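## Task

Take the white shorts from the laundry heap and set them on the right arm's side of the table, separated from everything else. All remaining items must stay on whichever half holds the heap. Nothing may end up on the floor or draped over the table edge. Dropping or tossing laundry is allowed. Anything held in place only by the robot does not count. Finish by opening the grippers and withdrawing the arms.

## Robot and tools

Robot: two arms, left_arm and right_arm, each ending in a two-finger gripper. The fingers point along the gripper's own +z axis and close along its y axis. The reported end_effector_position is the spot between the finger pads, just behind the tips.

Scene frame (used for the state line): origin at table-top height, centred between the arms, a little behind the near table edge. +x runs forward over the table, +z up, and left_arm sits on the +y side, so the right arm's half is -y and the left arm's half is +y. The arm names do not correspond to image sides. Each result lists every gripper's position in metres and orientation as a wxyz quaternion; printed positions drift from reality more when an arm reaches far.

The 14-number row: every commanded row holds seven values for left_arm (dx, dy, dz, rx, ry, rz, opening) then the same seven for right_arm, always all 14, each between -1 and 1. dx..rz are an offset, not an absolute pose, expressed in that gripper's own axes and measured from the gripper pose shown in the most recent result (before any result in the scene shows it, or for a second call within one reply, from where the arm is when the action begins). A value of 1.0 equals 0.6 m of travel or 180 degrees of turn; rx, ry, rz form a single rotation vector. Within one action every row counts from that same starting pose, not from the row before. Opening is absolute: +1 fully open (0.087 m), -1 shut. An arm meant to stay still needs an offset back to its intended pose in the first call of a reply and zeros afterwards; zeros are not a pause, they pull the arm back to the reference pose.

execute_actions: argument actions is a list with at most one entry. Empty list: just report the state (with pictures). An entry with rows (1 to 15 rows) and optional steps (3 to 15, default 15) runs that many 1/30 s control steps, one row per step, repeating the final row if rows run out. An entry with only steps (up to 300) is a wait counted from the previous result. Optional pictures: true adds camera images; otherwise images come only with an empty list. The last 3 steps of an action are held back and run while you compose your next reply.

move: target is one 14-number row laid out as above (offsets from the last shown pose, same scale, opening absolute and sent at the start). Each gripper travels in a straight line toward its target; both paths finish together, lasting between 0.5 and 10 s (longer ones are cut off at 10 s). speed is the path's top speed in m/s, 0.002 to 0.5, default 0.25; rotation is capped at twice that in rad/s. Paths ignore obstacles and the other arm, and a gripper can lag, wander or overshoot speed, especially near full extension. The result adds a move: line giving the ending (done, off_target, moving, held, fault) and any limits (paced means the sent pose was clipped; held means some steps were blocked, after which the arm may lurch fast), plus each gripper's remaining distance from target.

wait: seconds from 0 to 10; the robot gets nothing new.

zoom_image: camera (cam_head_left, cam_head_right, cam_high, cam_low, cam_left_wrist, cam_right_wrist, all 504x504) and region [x0, y0, x1, y1] in pixels from the top-left, no larger than 504 by 504.

finished_scene: scene is the current scene's number; ending is permanent and the outcome is reported.

Motion limits: each step the command is clipped to 70 mm and 16 degrees from the measured pose, so large offsets take several actions; check the result and send the remainder. Joint friction may leave a gripper up to about 31 mm short, and tiny commands may not move it. Position wins over orientation when both cannot be met. A Hand target line (only when nothing is held back) shows where the controller is currently driving. HELD marks steps that were partly or wholly not sent; a pose unreachable line names an arm whose command the clearance check altered.

Gripping: grip_measured is the measured opening on the command scale. To hold cloth, command roughly 0.02 below grip_measured; less presses more gently. Pads give about 20 N; snapping shut fast can squeeze harder or bounce open.

Cautions: the bar and plate behind the arm bases are fixtures standing up to about 3 cm above the table with no warning on contact. Keep the arms from striking or shoving each other. Fast contact and targets set deep past a surface press hard. Holding loads heats motors: MOTOR HOT appears at 75 °C, an arm halts for 10 s at 90 °C, and at 100 °C it goes limp and falls (OVER-TEMPERATURE FAULT). The simulation keeps running while you think. Avoid slams, slips and laundry ending off the table; release the shorts and lift clear before ending.

Each tool is called after "Call:" as name(argument=value, ...) on one line, values as JSON.

## Session

Call:
execute_actions(actions=[])

Scene clock: 0.00 s of 6000.00 s.
left_arm: end_effector_position=(+0.3816, +0.3584, +0.3327) grip_measured=+0.981 end_effector_quat_wxyz=(+0.693, -0.030, +0.720, +0.014) | right_arm: end_effector_position=(+0.3947, -0.2701, +0.3386) grip_measured=+1.000 end_effector_quat_wxyz=(+0.696, -0.006, +0.717, +0.040)
Joint positions: left_arm=[ 0.009  1.031  1.035 -0.017 -0.004 -0.016  0.087] | right_arm=[-0.009  1.033  1.045 -0.011 -0.005  0.008  0.087]
Joint velocities: left_arm=[-0.012 -0.002  0.002 -0.007 -0.022  0.051 -0.   ] | right_arm=[-0.017  0.002 -0.017 -0.022 -0.022 -0.022  0.   ]
Joint torques (N m, as the arm reports them, + toward a larger angle): no reading
Motor temperatures (°C, as the motors report them): left_arm=[27 27 28 28 28 27] | right_arm=[26 28 25 27 28 26]
Hand target (left_arm): +0.382, +0.358, +0.333; +0.693, -0.030, +0.720, +0.014
Hand target (right_arm): +0.395, -0.270, +0.339; +0.696, -0.006, +0.717, +0.040

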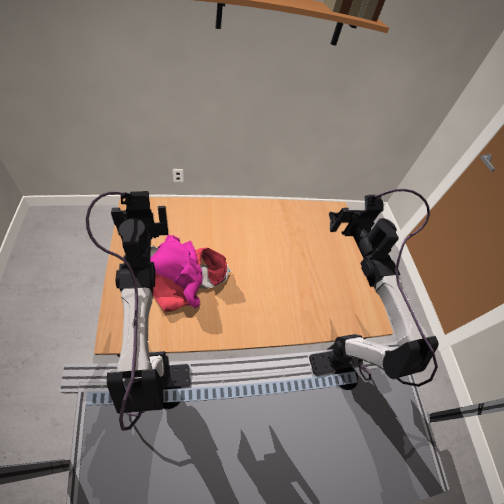

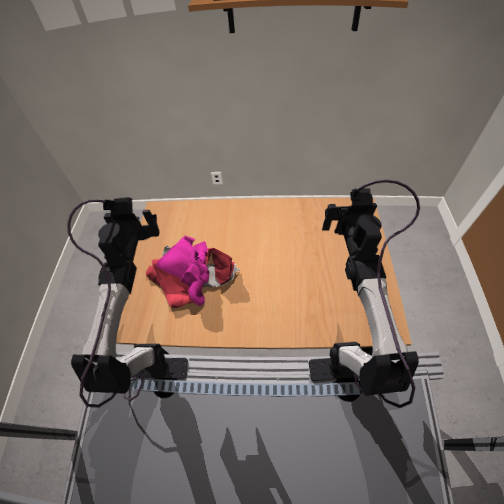

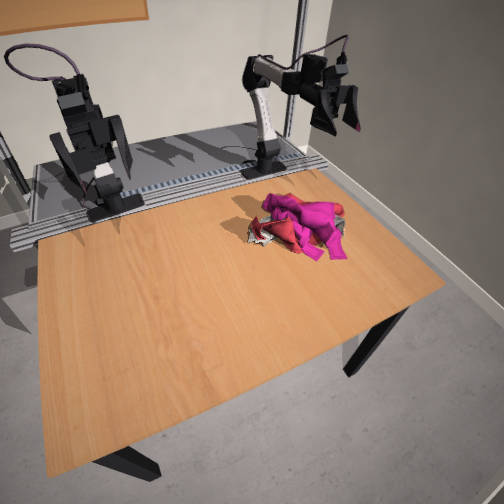

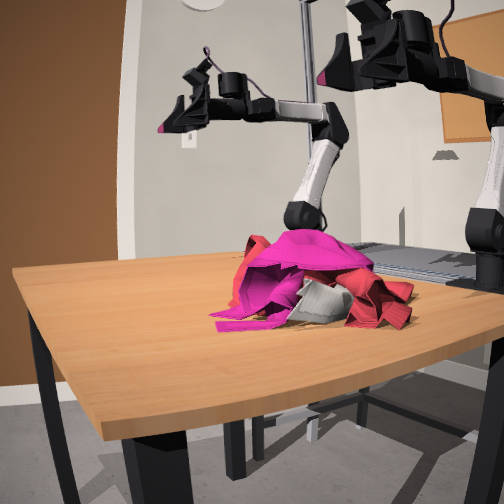

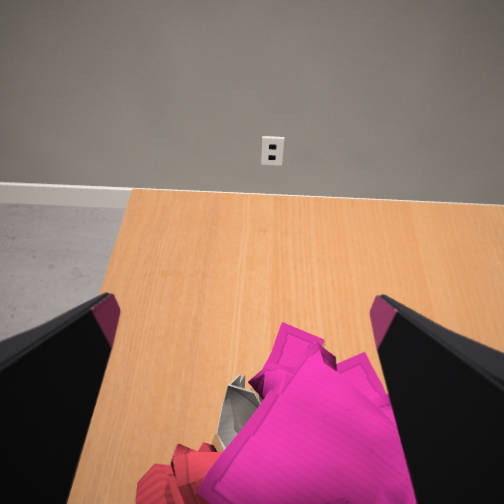

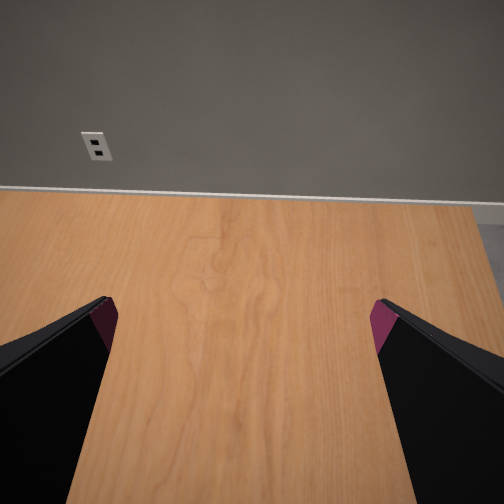

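Call:
zoom_image(camera="cam_head_right", region=[120, 210, 280, 330])

Call:
zoom_image(camera="cam_high", region=[220, 170, 380, 290])

Region (120, 210, 280, 330) of cam_head_right's 504x504 image, scaled by 3.150, with more detail than that image has; it fills the top 378 rows of this view, and the rest is white.

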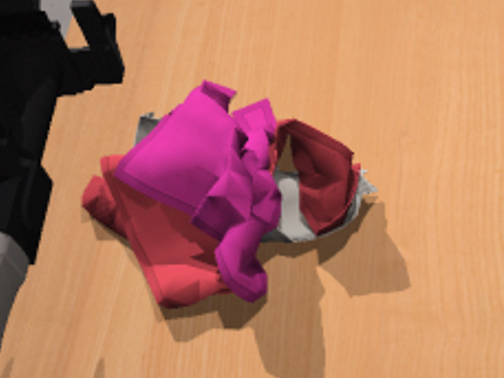

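Region (220, 170, 380, 290) of cam_high's 504x504 image, scaled by 3.150, with more detail than that image has; it fills the top 378 rows of this view, and the rest is white.

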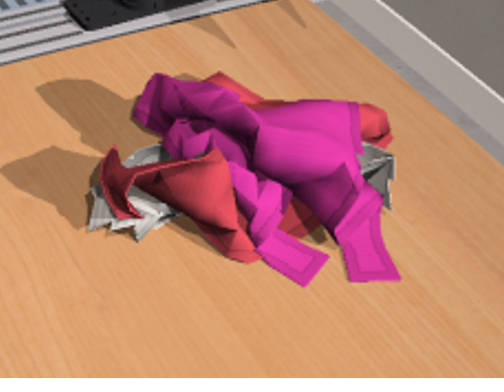

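Call:
move(target=[0.15,-0.25,-0.13,0,0.5,0,1,0,0,0,0,0,0,1], speed=0.4)

Scene clock: 3.03 s of 6000.00 s.
left_arm: end_effector_position=(+0.3097, +0.2044, +0.2596) grip_measured=+0.981 end_effector_quat_wxyz=(+0.172, -0.033, +0.982, -0.076) | right_arm: end_effector_position=(+0.3947, -0.2701, +0.3386) grip_measured=+1.000 end_effector_quat_wxyz=(+0.696, -0.006, +0.717, +0.040)
Joint positions: left_arm=[-0.405  1.762  2.17  -1.576 -0.004 -0.42   0.087] | right_arm=[-0.009  1.033  1.045 -0.011 -0.005  0.008  0.087]
Joint velocities: left_arm=[ 0.012 -0.017 -0.002 -0.007  0.066  0.007  0.002] | right_arm=[ 0.007 -0.012 -0.002 -0.051 -0.066  0.007  0.   ]
Joint torques (N m, as the arm reports them, + toward a larger angle): left_arm=[ 0.83 -7.09  4.07  0.83  0.06 -0.02] | right_arm=[ 0.14 -2.35  9.13  1.83 -0.04 -0.01]
Motor temperatures (°C, as the motors report them): left_arm=[27 27 29 28 28 27] | right_arm=[26 28 26 28 28 26]
Hand target (left_arm): +0.307, +0.207, +0.251; +0.151, -0.039, +0.985, -0.073
Hand target (right_arm): +0.395, -0.270, +0.339; +0.696, -0.006, +0.717, +0.040
Off the commanded pose (left_arm): 0.011 m, 23 deg; orientation clipped at the last step of the last action.
Off the commanded pose (right_arm): 0.000 m, 0 deg.
joint sent to its limit (left arm) — the command would take joint 4 (wrist pitch) past its lower limit, so that joint was sent only as far as its limit.
Kept back: nothing.
move: off_target (left_arm); limits=paced

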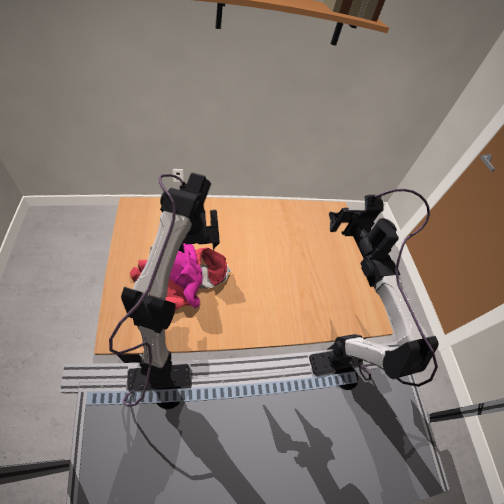

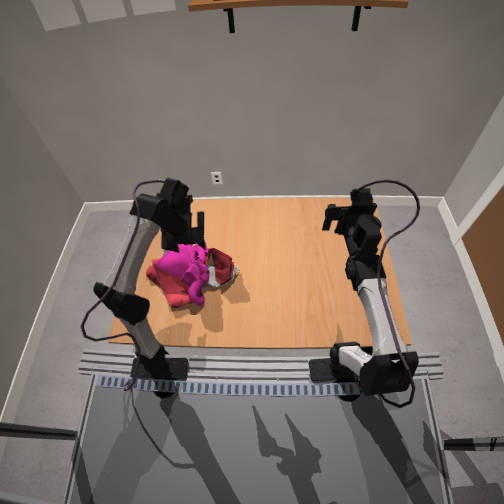

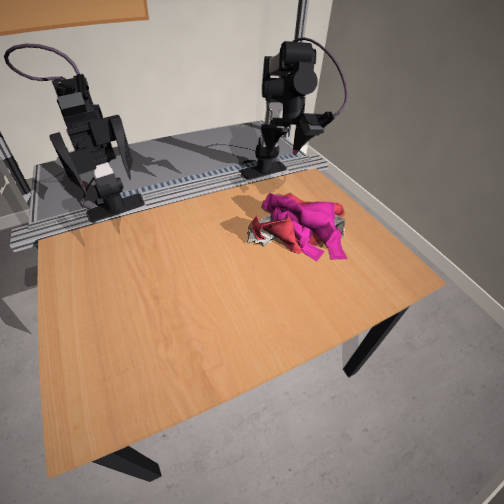

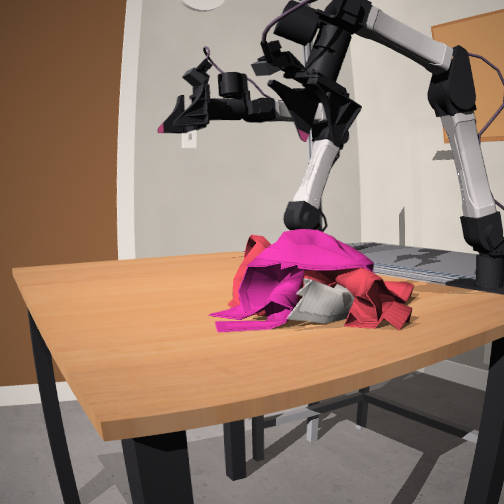

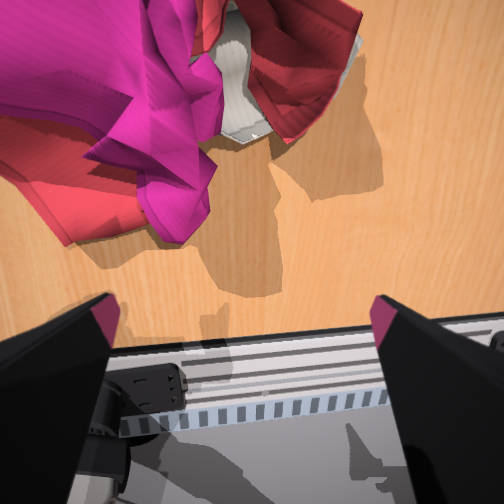

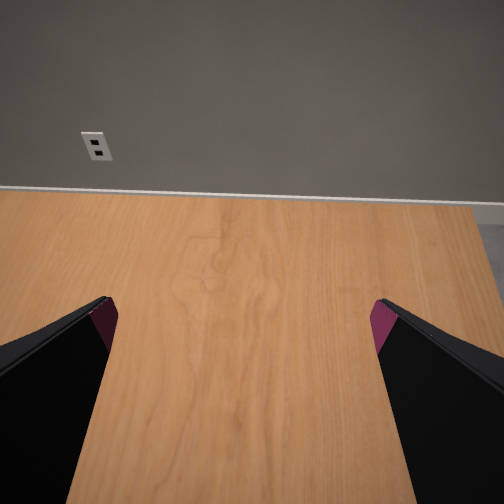

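Call:
move(target=[0.053,0.013,0.248,0,0.1,0,0.2,0,0,0,0,0,0,1])

Scene clock: 4.43 s of 6000.00 s.
left_arm: end_effector_position=(+0.3331, +0.1865, +0.1115) grip_measured=+0.200 end_effector_quat_wxyz=(+0.015, -0.020, +0.997, -0.072) | right_arm: end_effector_position=(+0.3947, -0.2701, +0.3386) grip_measured=+1.000 end_effector_quat_wxyz=(+0.696, -0.006, +0.717, +0.040)
Joint positions: left_arm=[-0.372  1.991  1.86  -1.339  0.112 -0.369  0.052] | right_arm=[-0.009  1.033  1.045 -0.011 -0.005  0.008  0.087]
Joint velocities: left_arm=[ 0.002 -0.012 -0.007  0.051  0.066  0.007 -0.   ] | right_arm=[ 0.007  0.002 -0.007  0.022 -0.007 -0.007  0.   ]
Joint torques (N m, as the arm reports them, + toward a larger angle): left_arm=[  0.55 -11.7    5.82   0.54   0.11   0.16] | right_arm=[ 0.16 -2.32  9.12  1.84 -0.03 -0.01]
Motor temperatures (°C, as the motors report them): left_arm=[27 27 29 28 28 27] | right_arm=[26 28 26 28 28 26]
Hand target (left_arm): +0.333, +0.188, +0.112; +0.016, -0.021, +0.997, -0.078
Hand target (right_arm): +0.395, -0.270, +0.339; +0.696, -0.006, +0.717, +0.040
Off the commanded pose (left_arm): 0.004 m, 1 deg.
Off the commanded pose (right_arm): 0.000 m, 0 deg.
Kept back: nothing.
move: done

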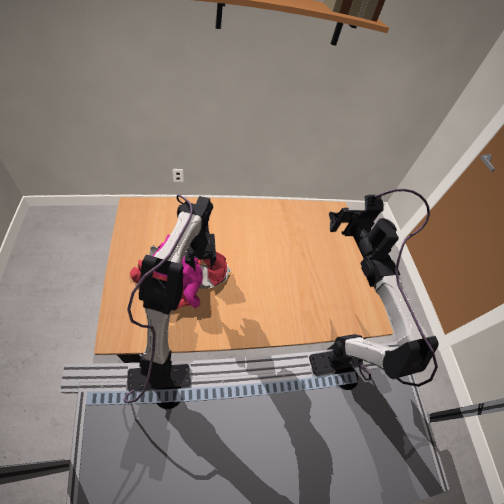

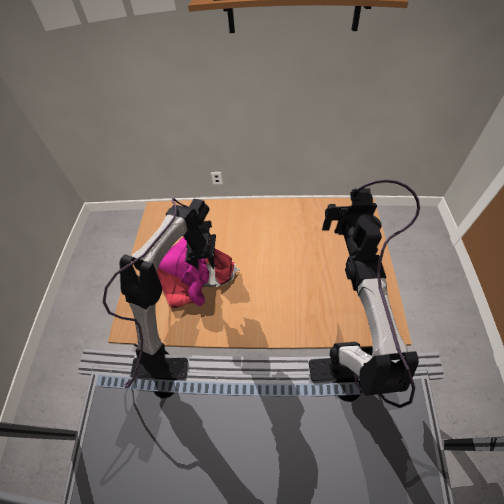

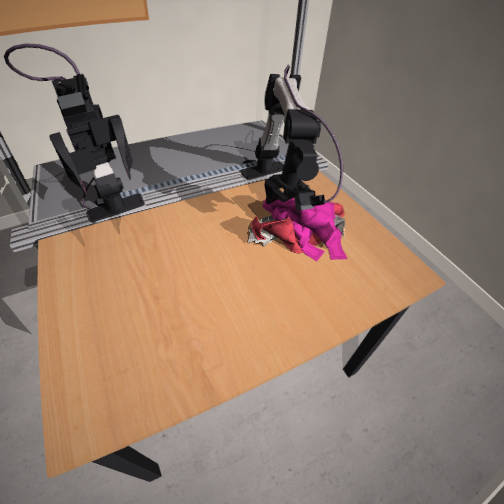

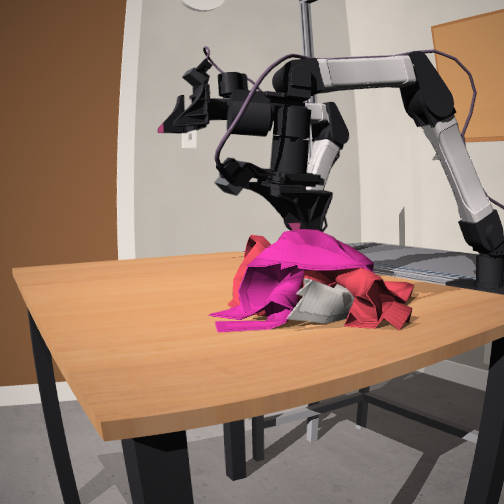

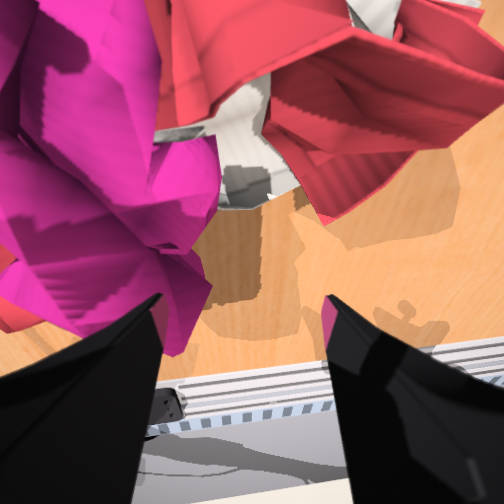

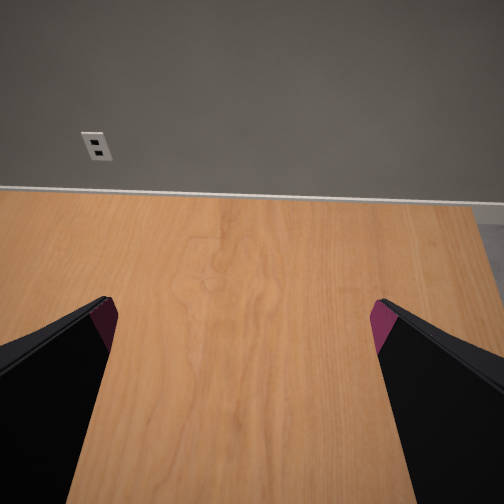

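Call:
move(target=[0,0,0.11,0,0,0,-0.4,0,0,0,0,0,0,1], speed=0.15)

Scene clock: 5.70 s of 6000.00 s.
left_arm: end_effector_position=(+0.3385, +0.1788, +0.0520) grip_measured=-0.400 end_effector_quat_wxyz=(+0.017, -0.022, +0.997, -0.075) | right_arm: end_effector_position=(+0.3947, -0.2701, +0.3386) grip_measured=+1.000 end_effector_quat_wxyz=(+0.696, -0.006, +0.717, +0.040)
Joint positions: left_arm=[-0.383  2.023  1.67  -1.11   0.113 -0.383  0.026] | right_arm=[-0.009  1.033  1.045 -0.011 -0.005  0.008  0.087]
Joint velocities: left_arm=[-0.022  0.002 -0.012 -0.051  0.11   0.022 -0.   ] | right_arm=[-0.022  0.002 -0.007 -0.022  0.007 -0.007  0.   ]
Joint torques (N m, as the arm reports them, + toward a larger angle): left_arm=[ -0.95 -11.06   5.35   0.62  -0.02  -0.03] | right_arm=[ 0.13 -2.32  9.14  1.84 -0.03 -0.01]
Motor temperatures (°C, as the motors report them): left_arm=[27 28 29 28 28 27] | right_arm=[26 28 26 29 28 26]
Hand target (left_arm): +0.336, +0.177, +0.046; +0.015, -0.020, +0.997, -0.072
Hand target (right_arm): +0.395, -0.270, +0.339; +0.696, -0.006, +0.717, +0.040
Off the commanded pose (left_arm): 0.007 m, 0 deg.
Off the commanded pose (right_arm): 0.000 m, 0 deg.
Kept back: nothing.
move: done

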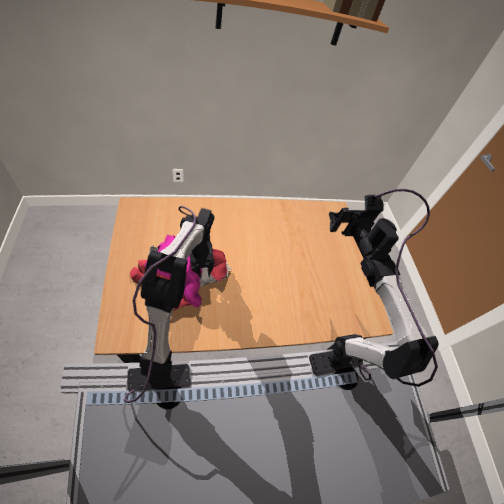

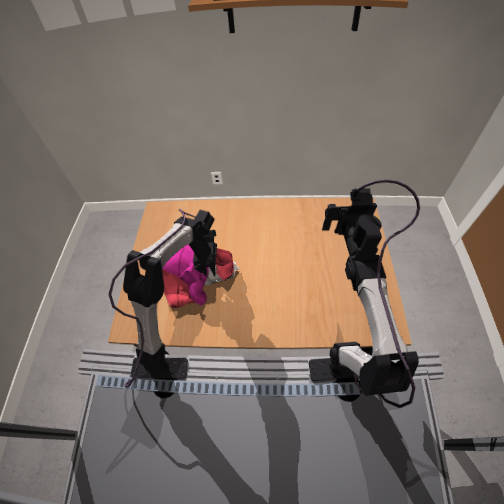

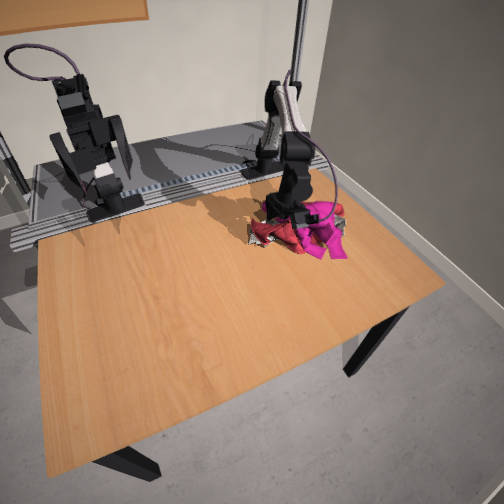

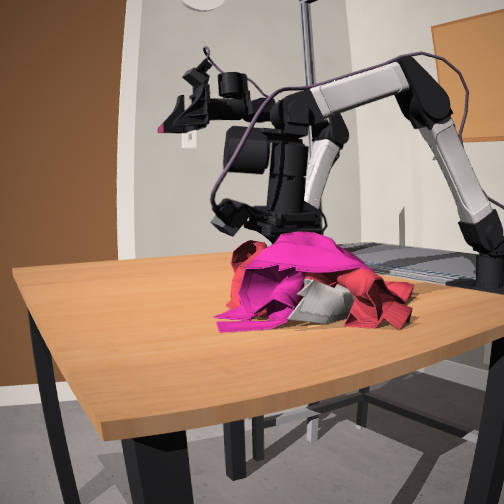

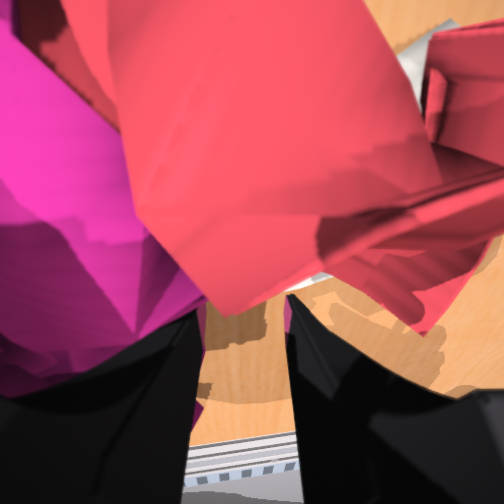

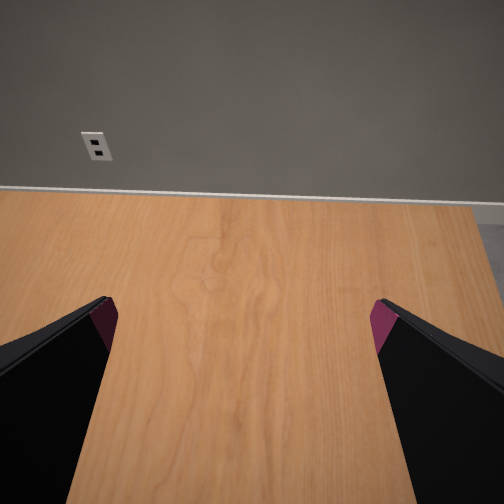

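Call:
move(target=[0,0,0.08,0,0,0,-0.4,0,0,0,0,0,0,1], speed=0.1)

Call:
move(target=[0,0,0,0,0,0,-1,0,0,0,0,0,0,1])

Call:
move(target=[0.08,-0.03,-0.2,0,0,0,-1,0,0,0,0,0,0,1], speed=0.15)

Scene clock: 6.70 s of 6000.00 s.
left_arm: end_effector_position=(+0.3423, +0.1757, +0.0187) grip_measured=-0.400 end_effector_quat_wxyz=(+0.019, -0.025, +0.997, -0.076) | right_arm: end_effector_position=(+0.3947, -0.2701, +0.3386) grip_measured=+1.000 end_effector_quat_wxyz=(+0.696, -0.006, +0.717, +0.040)
Joint positions: left_arm=[-0.385  2.061  1.594 -0.99   0.113 -0.392  0.026] | right_arm=[-0.009  1.033  1.045 -0.011 -0.005  0.008  0.087]
Joint velocities: left_arm=[-0.007 -0.022 -0.017 -0.022 -0.007  0.051  0.   ] | right_arm=[-0.007 -0.007  0.002 -0.007 -0.022  0.066  0.   ]
Joint torques (N m, as the arm reports them, + toward a larger angle): left_arm=[-1.09 -9.62  4.64  0.84  0.01  0.  ] | right_arm=[ 0.1  -2.34  9.09  1.84 -0.03 -0.01]
Motor temperatures (°C, as the motors report them): left_arm=[27 28 29 28 28 27] | right_arm=[26 28 26 29 28 26]
Hand target (left_arm): +0.341, +0.172, +0.005; +0.017, -0.022, +0.997, -0.074
Hand target (right_arm): +0.395, -0.270, +0.339; +0.696, -0.006, +0.717, +0.040
Off the commanded pose (left_arm): 0.015 m, 0 deg.
Off the commanded pose (right_arm): 0.000 m, 0 deg.
Kept back: nothing.
move: off_target (left_arm)

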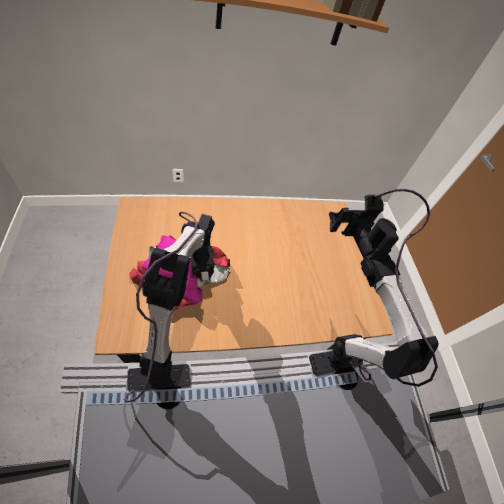

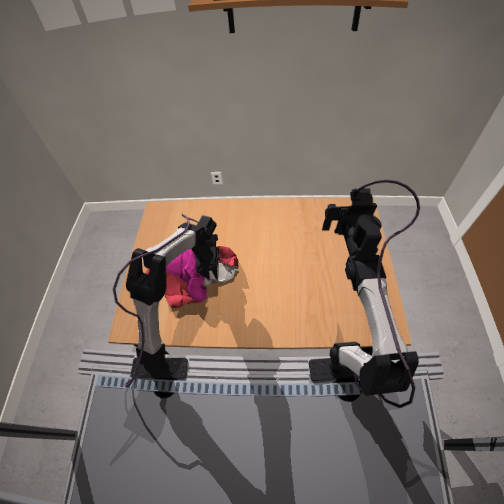

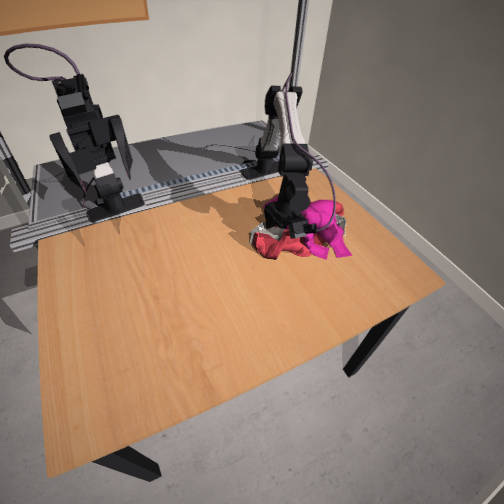

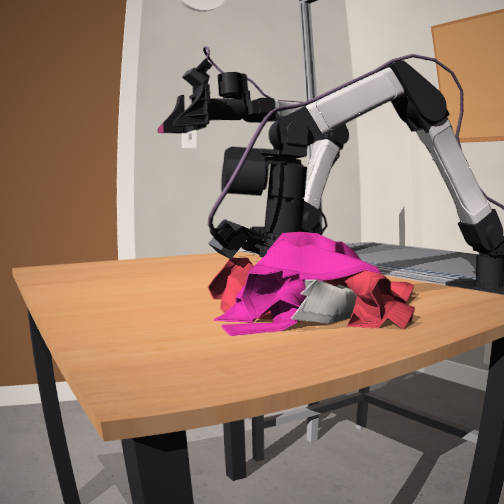

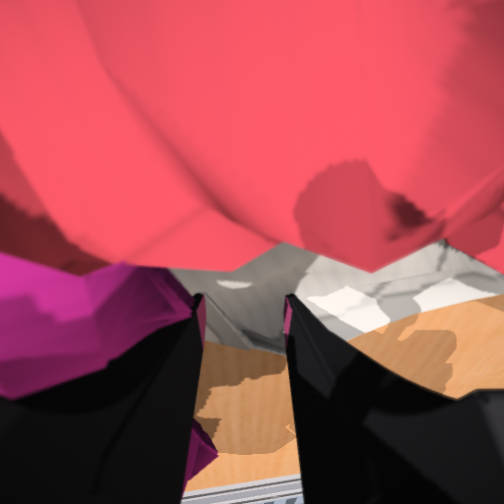

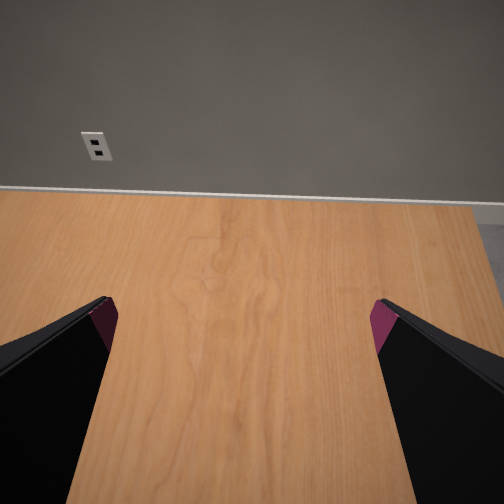

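Scene clock: 7.20 s of 6000.00 s.
left_arm: end_effector_position=(+0.3416, +0.1760, +0.0188) grip_measured=-1.000 end_effector_quat_wxyz=(+0.018, -0.026, +0.997, -0.075) | right_arm: end_effector_position=(+0.3947, -0.2701, +0.3386) grip_measured=+1.000 end_effector_quat_wxyz=(+0.696, -0.006, +0.717, +0.040)
Joint positions: left_arm=[-0.385  2.061  1.594 -0.994  0.113 -0.392  0.   ] | right_arm=[-0.009  1.033  1.045 -0.011 -0.005  0.008  0.087]
Joint velocities: left_arm=[-0.002 -0.007 -0.007  0.037  0.081  0.037  0.   ] | right_arm=[-0.007  0.007 -0.012  0.066 -0.022  0.022  0.   ]
Joint torques (N m, as the arm reports them, + toward a larger angle): left_arm=[ -0.04 -11.38   6.74   0.5    0.08   0.06] | right_arm=[ 0.08 -2.32  9.11  1.85 -0.05 -0.01]
Motor temperatures (°C, as the motors report them): left_arm=[27 28 29 28 28 27] | right_arm=[26 28 26 29 28 26]
Hand target (left_arm): +0.342, +0.176, +0.019; +0.019, -0.025, +0.997, -0.076
Hand target (right_arm): +0.395, -0.270, +0.339; +0.696, -0.006, +0.717, +0.040
Off the commanded pose (left_arm): 0.001 m, 0 deg.
Off the commanded pose (right_arm): 0.000 m, 0 deg.
Kept back: nothing.
move: done

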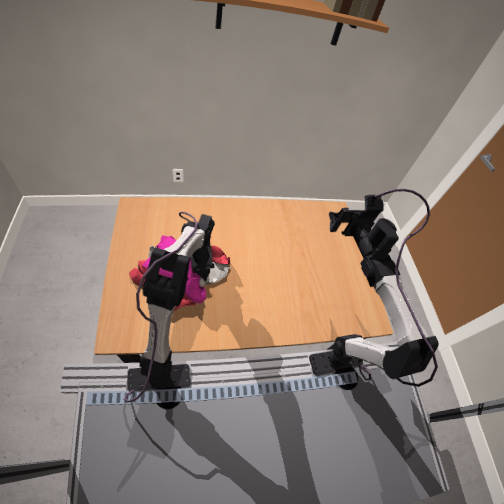

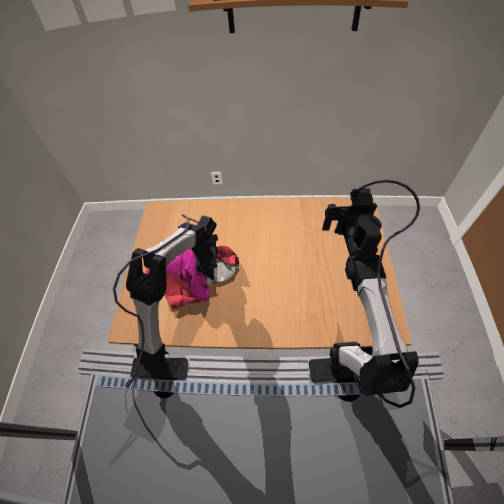

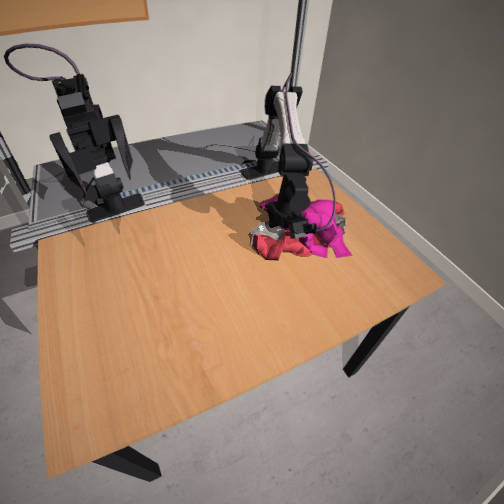

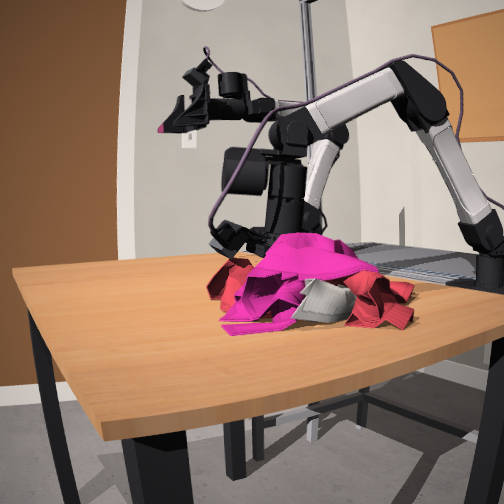

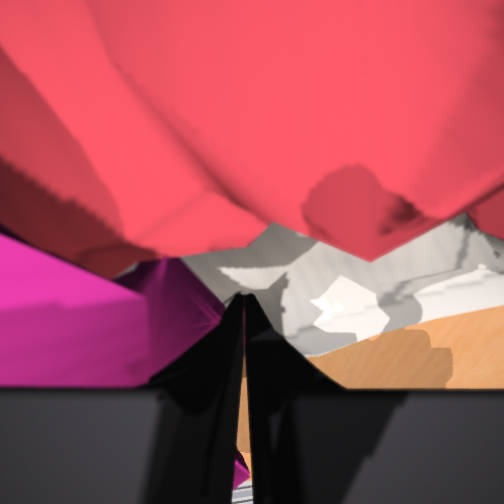

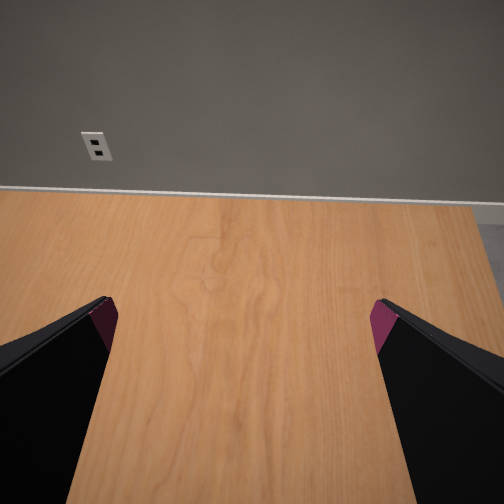

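Scene clock: 8.67 s of 6000.00 s.
left_arm: end_effector_position=(+0.2881, +0.1780, +0.1295) grip_measured=-1.000 end_effector_quat_wxyz=(+0.011, -0.028, +0.997, -0.074) | right_arm: end_effector_position=(+0.3947, -0.2701, +0.3386) grip_measured=+1.000 end_effector_quat_wxyz=(+0.696, -0.006, +0.717, +0.040)
Joint positions: left_arm=[-0.433  1.835  1.715 -1.348  0.112 -0.444  0.   ] | right_arm=[-0.009  1.033  1.045 -0.011 -0.005  0.008  0.087]
Joint velocities: left_arm=[-0.007 -0.002 -0.002 -0.022 -0.007 -0.022  0.   ] | right_arm=[-0.017  0.002 -0.007 -0.007 -0.066 -0.081  0.   ]
Joint torques (N m, as the arm reports them, + toward a larger angle): left_arm=[ -0.91 -10.14   8.61   0.34  -0.06   0.02] | right_arm=[ 0.13 -2.31  9.12  1.84 -0.04  0.  ]
Motor temperatures (°C, as the motors report them): left_arm=[27 29 29 28 28 27] | right_arm=[26 28 27 29 28 26]
Hand target (left_arm): +0.288, +0.176, +0.137; +0.018, -0.025, +0.997, -0.075
Hand target (right_arm): +0.395, -0.270, +0.339; +0.696, -0.006, +0.717, +0.040
Off the commanded pose (left_arm): 0.010 m, 1 deg.
Off the commanded pose (right_arm): 0.000 m, 0 deg.
Kept back: nothing.
move: done

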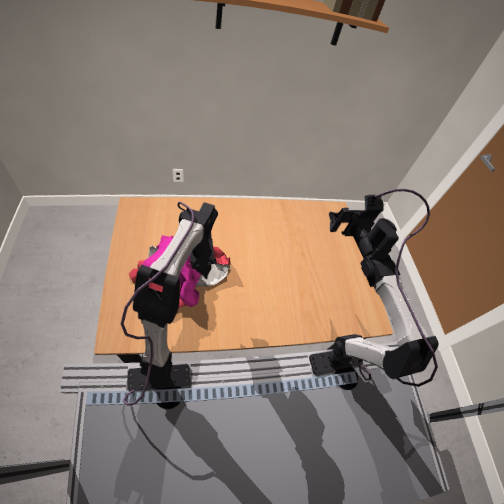

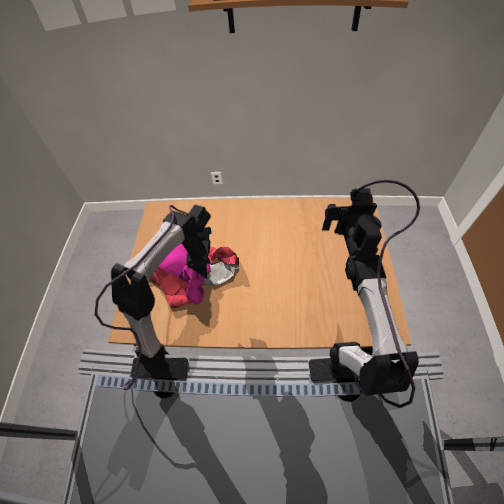

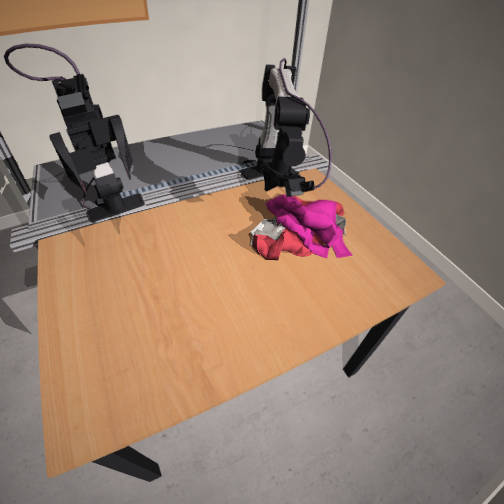

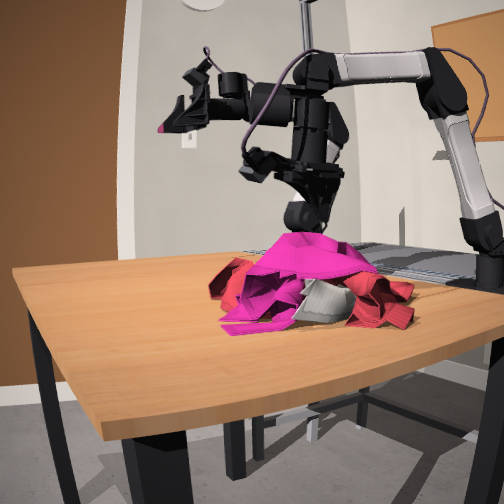

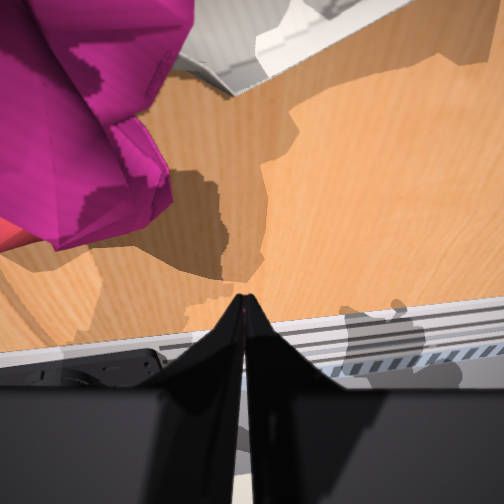

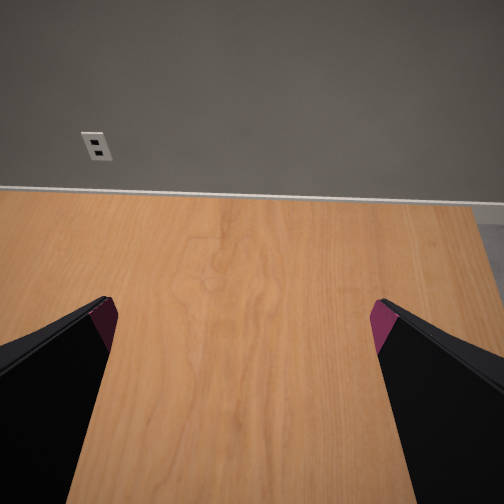

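Call:
move(target=[-0.108,-0.043,0.127,0,0,0,-0.1,0,0,0,0,0,0,1])

Call:
move(target=[0,0,0.115,0,0,0,-0.1,0,0,0,0,0,0,1], speed=0.1)

Scene clock: 9.87 s of 6000.00 s.
left_arm: end_effector_position=(+0.3524, +0.1505, +0.0557) grip_measured=-0.100 end_effector_quat_wxyz=(-0.003, -0.032, +0.997, -0.069) | right_arm: end_effector_position=(+0.3947, -0.2701, +0.3386) grip_measured=+1.000 end_effector_quat_wxyz=(+0.696, -0.006, +0.717, +0.040)
Joint positions: left_arm=[-0.433  2.156  1.886 -1.226  0.112 -0.451  0.039] | right_arm=[-0.009  1.033  1.045 -0.011 -0.005  0.008  0.087]
Joint velocities: left_arm=[-0.002  0.002  0.002 -0.081  0.022 -0.051  0.   ] | right_arm=[ 0.007  0.007  0.012 -0.037 -0.037 -0.154  0.   ]
Joint torques (N m, as the arm reports them, + toward a larger angle): left_arm=[ -1.14 -12.66   8.65   0.44   0.01   0.03] | right_arm=[ 0.13 -2.33  9.09  1.85 -0.04 -0.01]
Motor temperatures (°C, as the motors report them): left_arm=[27 29 30 28 28 27] | right_arm=[26 28 27 29 28 26]
Hand target (left_arm): +0.357, +0.143, +0.062; +0.011, -0.028, +0.997, -0.074
Hand target (right_arm): +0.395, -0.270, +0.339; +0.696, -0.006, +0.717, +0.040
Off the commanded pose (left_arm): 0.007 m, 2 deg.
Off the commanded pose (right_arm): 0.000 m, 0 deg.
Kept back: nothing.
move: done

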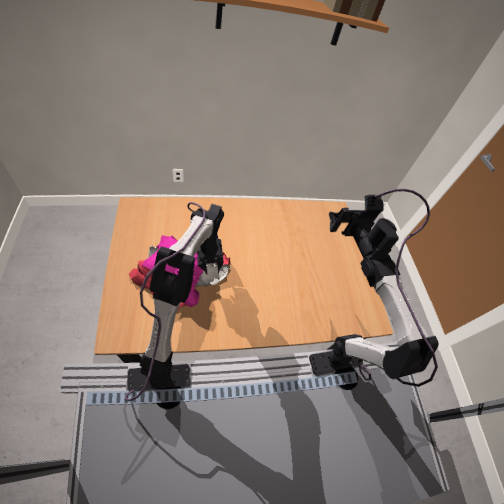

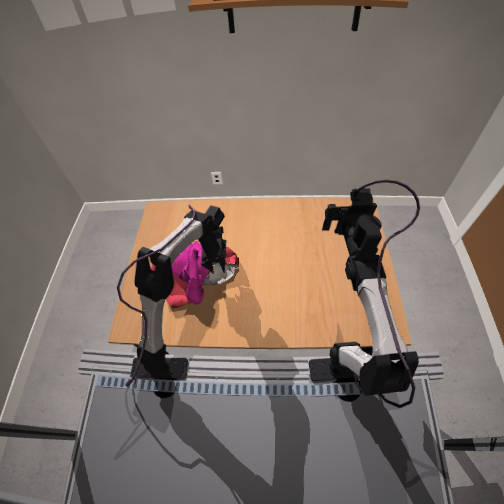

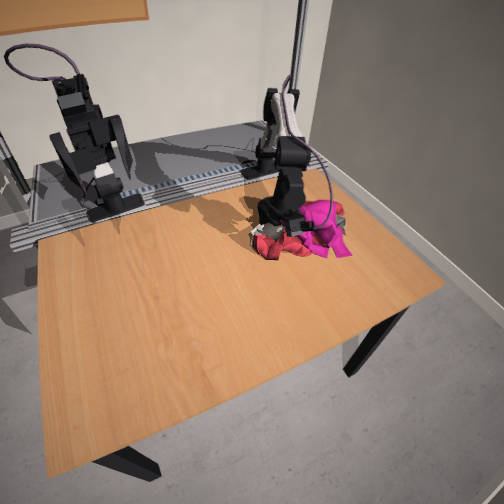

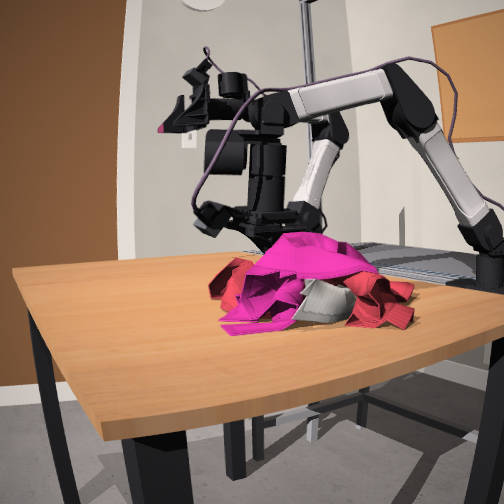

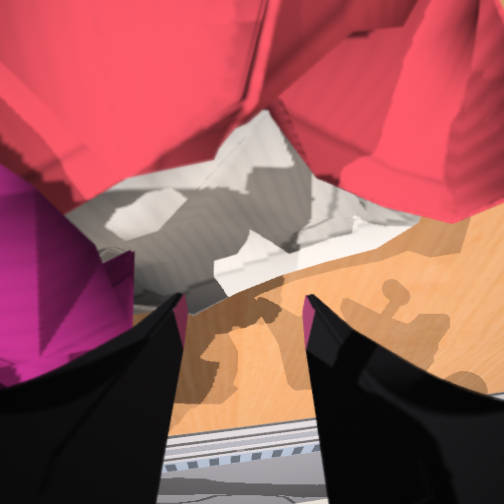

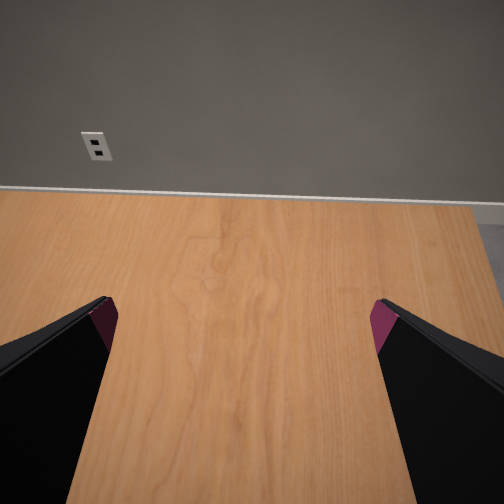

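Scene clock: 10.80 s of 6000.00 s.
left_arm: end_effector_position=(+0.3534, +0.1483, +0.0162) grip_measured=-0.100 end_effector_quat_wxyz=(-0.002, -0.037, +0.997, -0.070) | right_arm: end_effector_position=(+0.3947, -0.2701, +0.3386) grip_measured=+1.000 end_effector_quat_wxyz=(+0.696, -0.006, +0.717, +0.040)
Joint positions: left_arm=[-0.434  2.181  1.767 -1.079  0.113 -0.463  0.039] | right_arm=[-0.009  1.033  1.045 -0.011 -0.005  0.008  0.087]
Joint velocities: left_arm=[ 0.017 -0.002 -0.022  0.051 -0.037 -0.051 -0.   ] | right_arm=[-0.002  0.002  0.012  0.007  0.022 -0.11   0.   ]
Joint torques (N m, as the arm reports them, + toward a larger angle): left_arm=[-1.6  -9.25  2.59  1.19 -0.03 -0.02] | right_arm=[ 0.04 -2.37  9.04  1.84 -0.04  0.  ]
Motor temperatures (°C, as the motors report them): left_arm=[27 29 30 28 28 27] | right_arm=[26 28 27 30 28 26]
Hand target (left_arm): +0.352, +0.141, -0.011; -0.004, -0.032, +0.997, -0.068
Hand target (right_arm): +0.395, -0.270, +0.339; +0.696, -0.006, +0.717, +0.040
Off the commanded pose (left_arm): 0.030 m, 1 deg.
Off the commanded pose (right_arm): 0.000 m, 0 deg.
Kept back: nothing.
move: off_target (left_arm)

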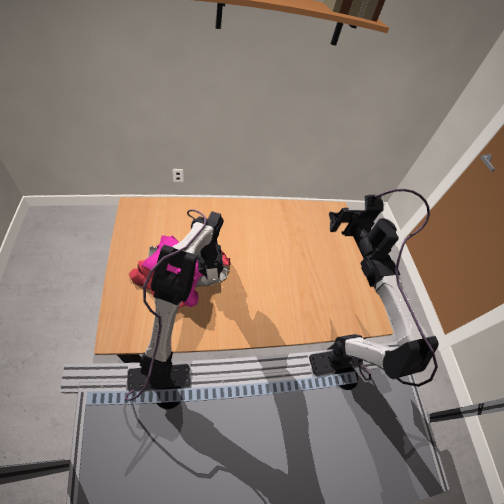

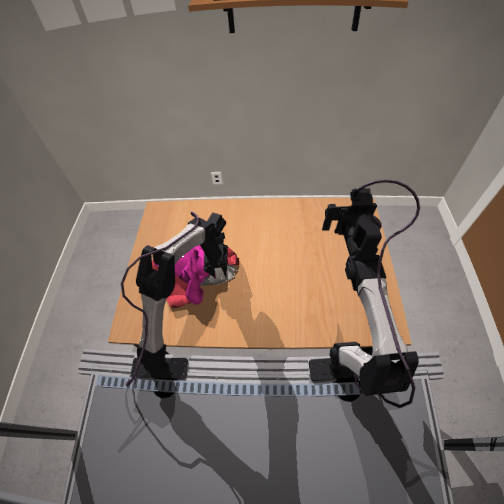

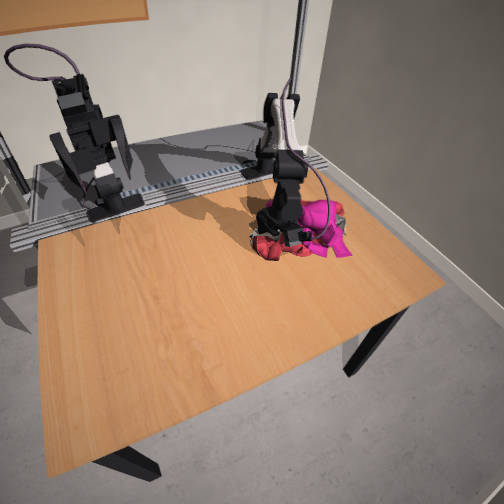

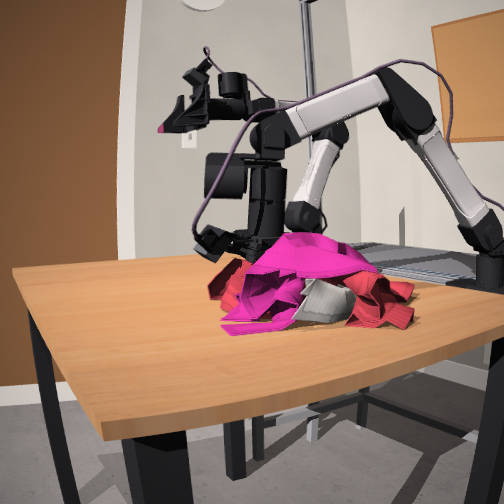

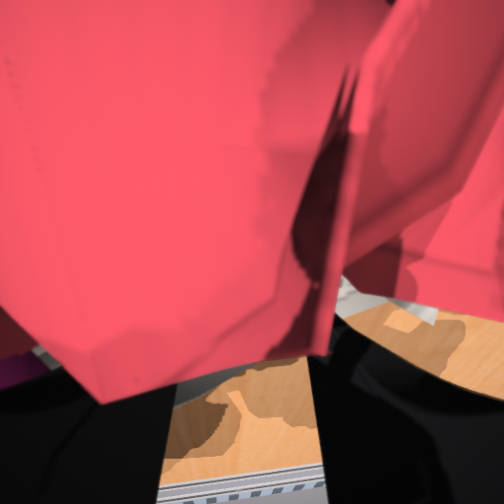

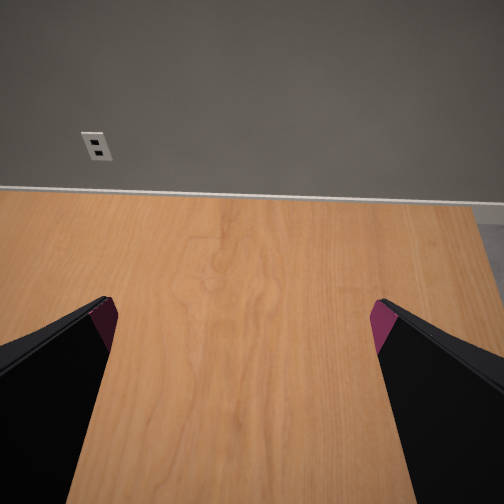

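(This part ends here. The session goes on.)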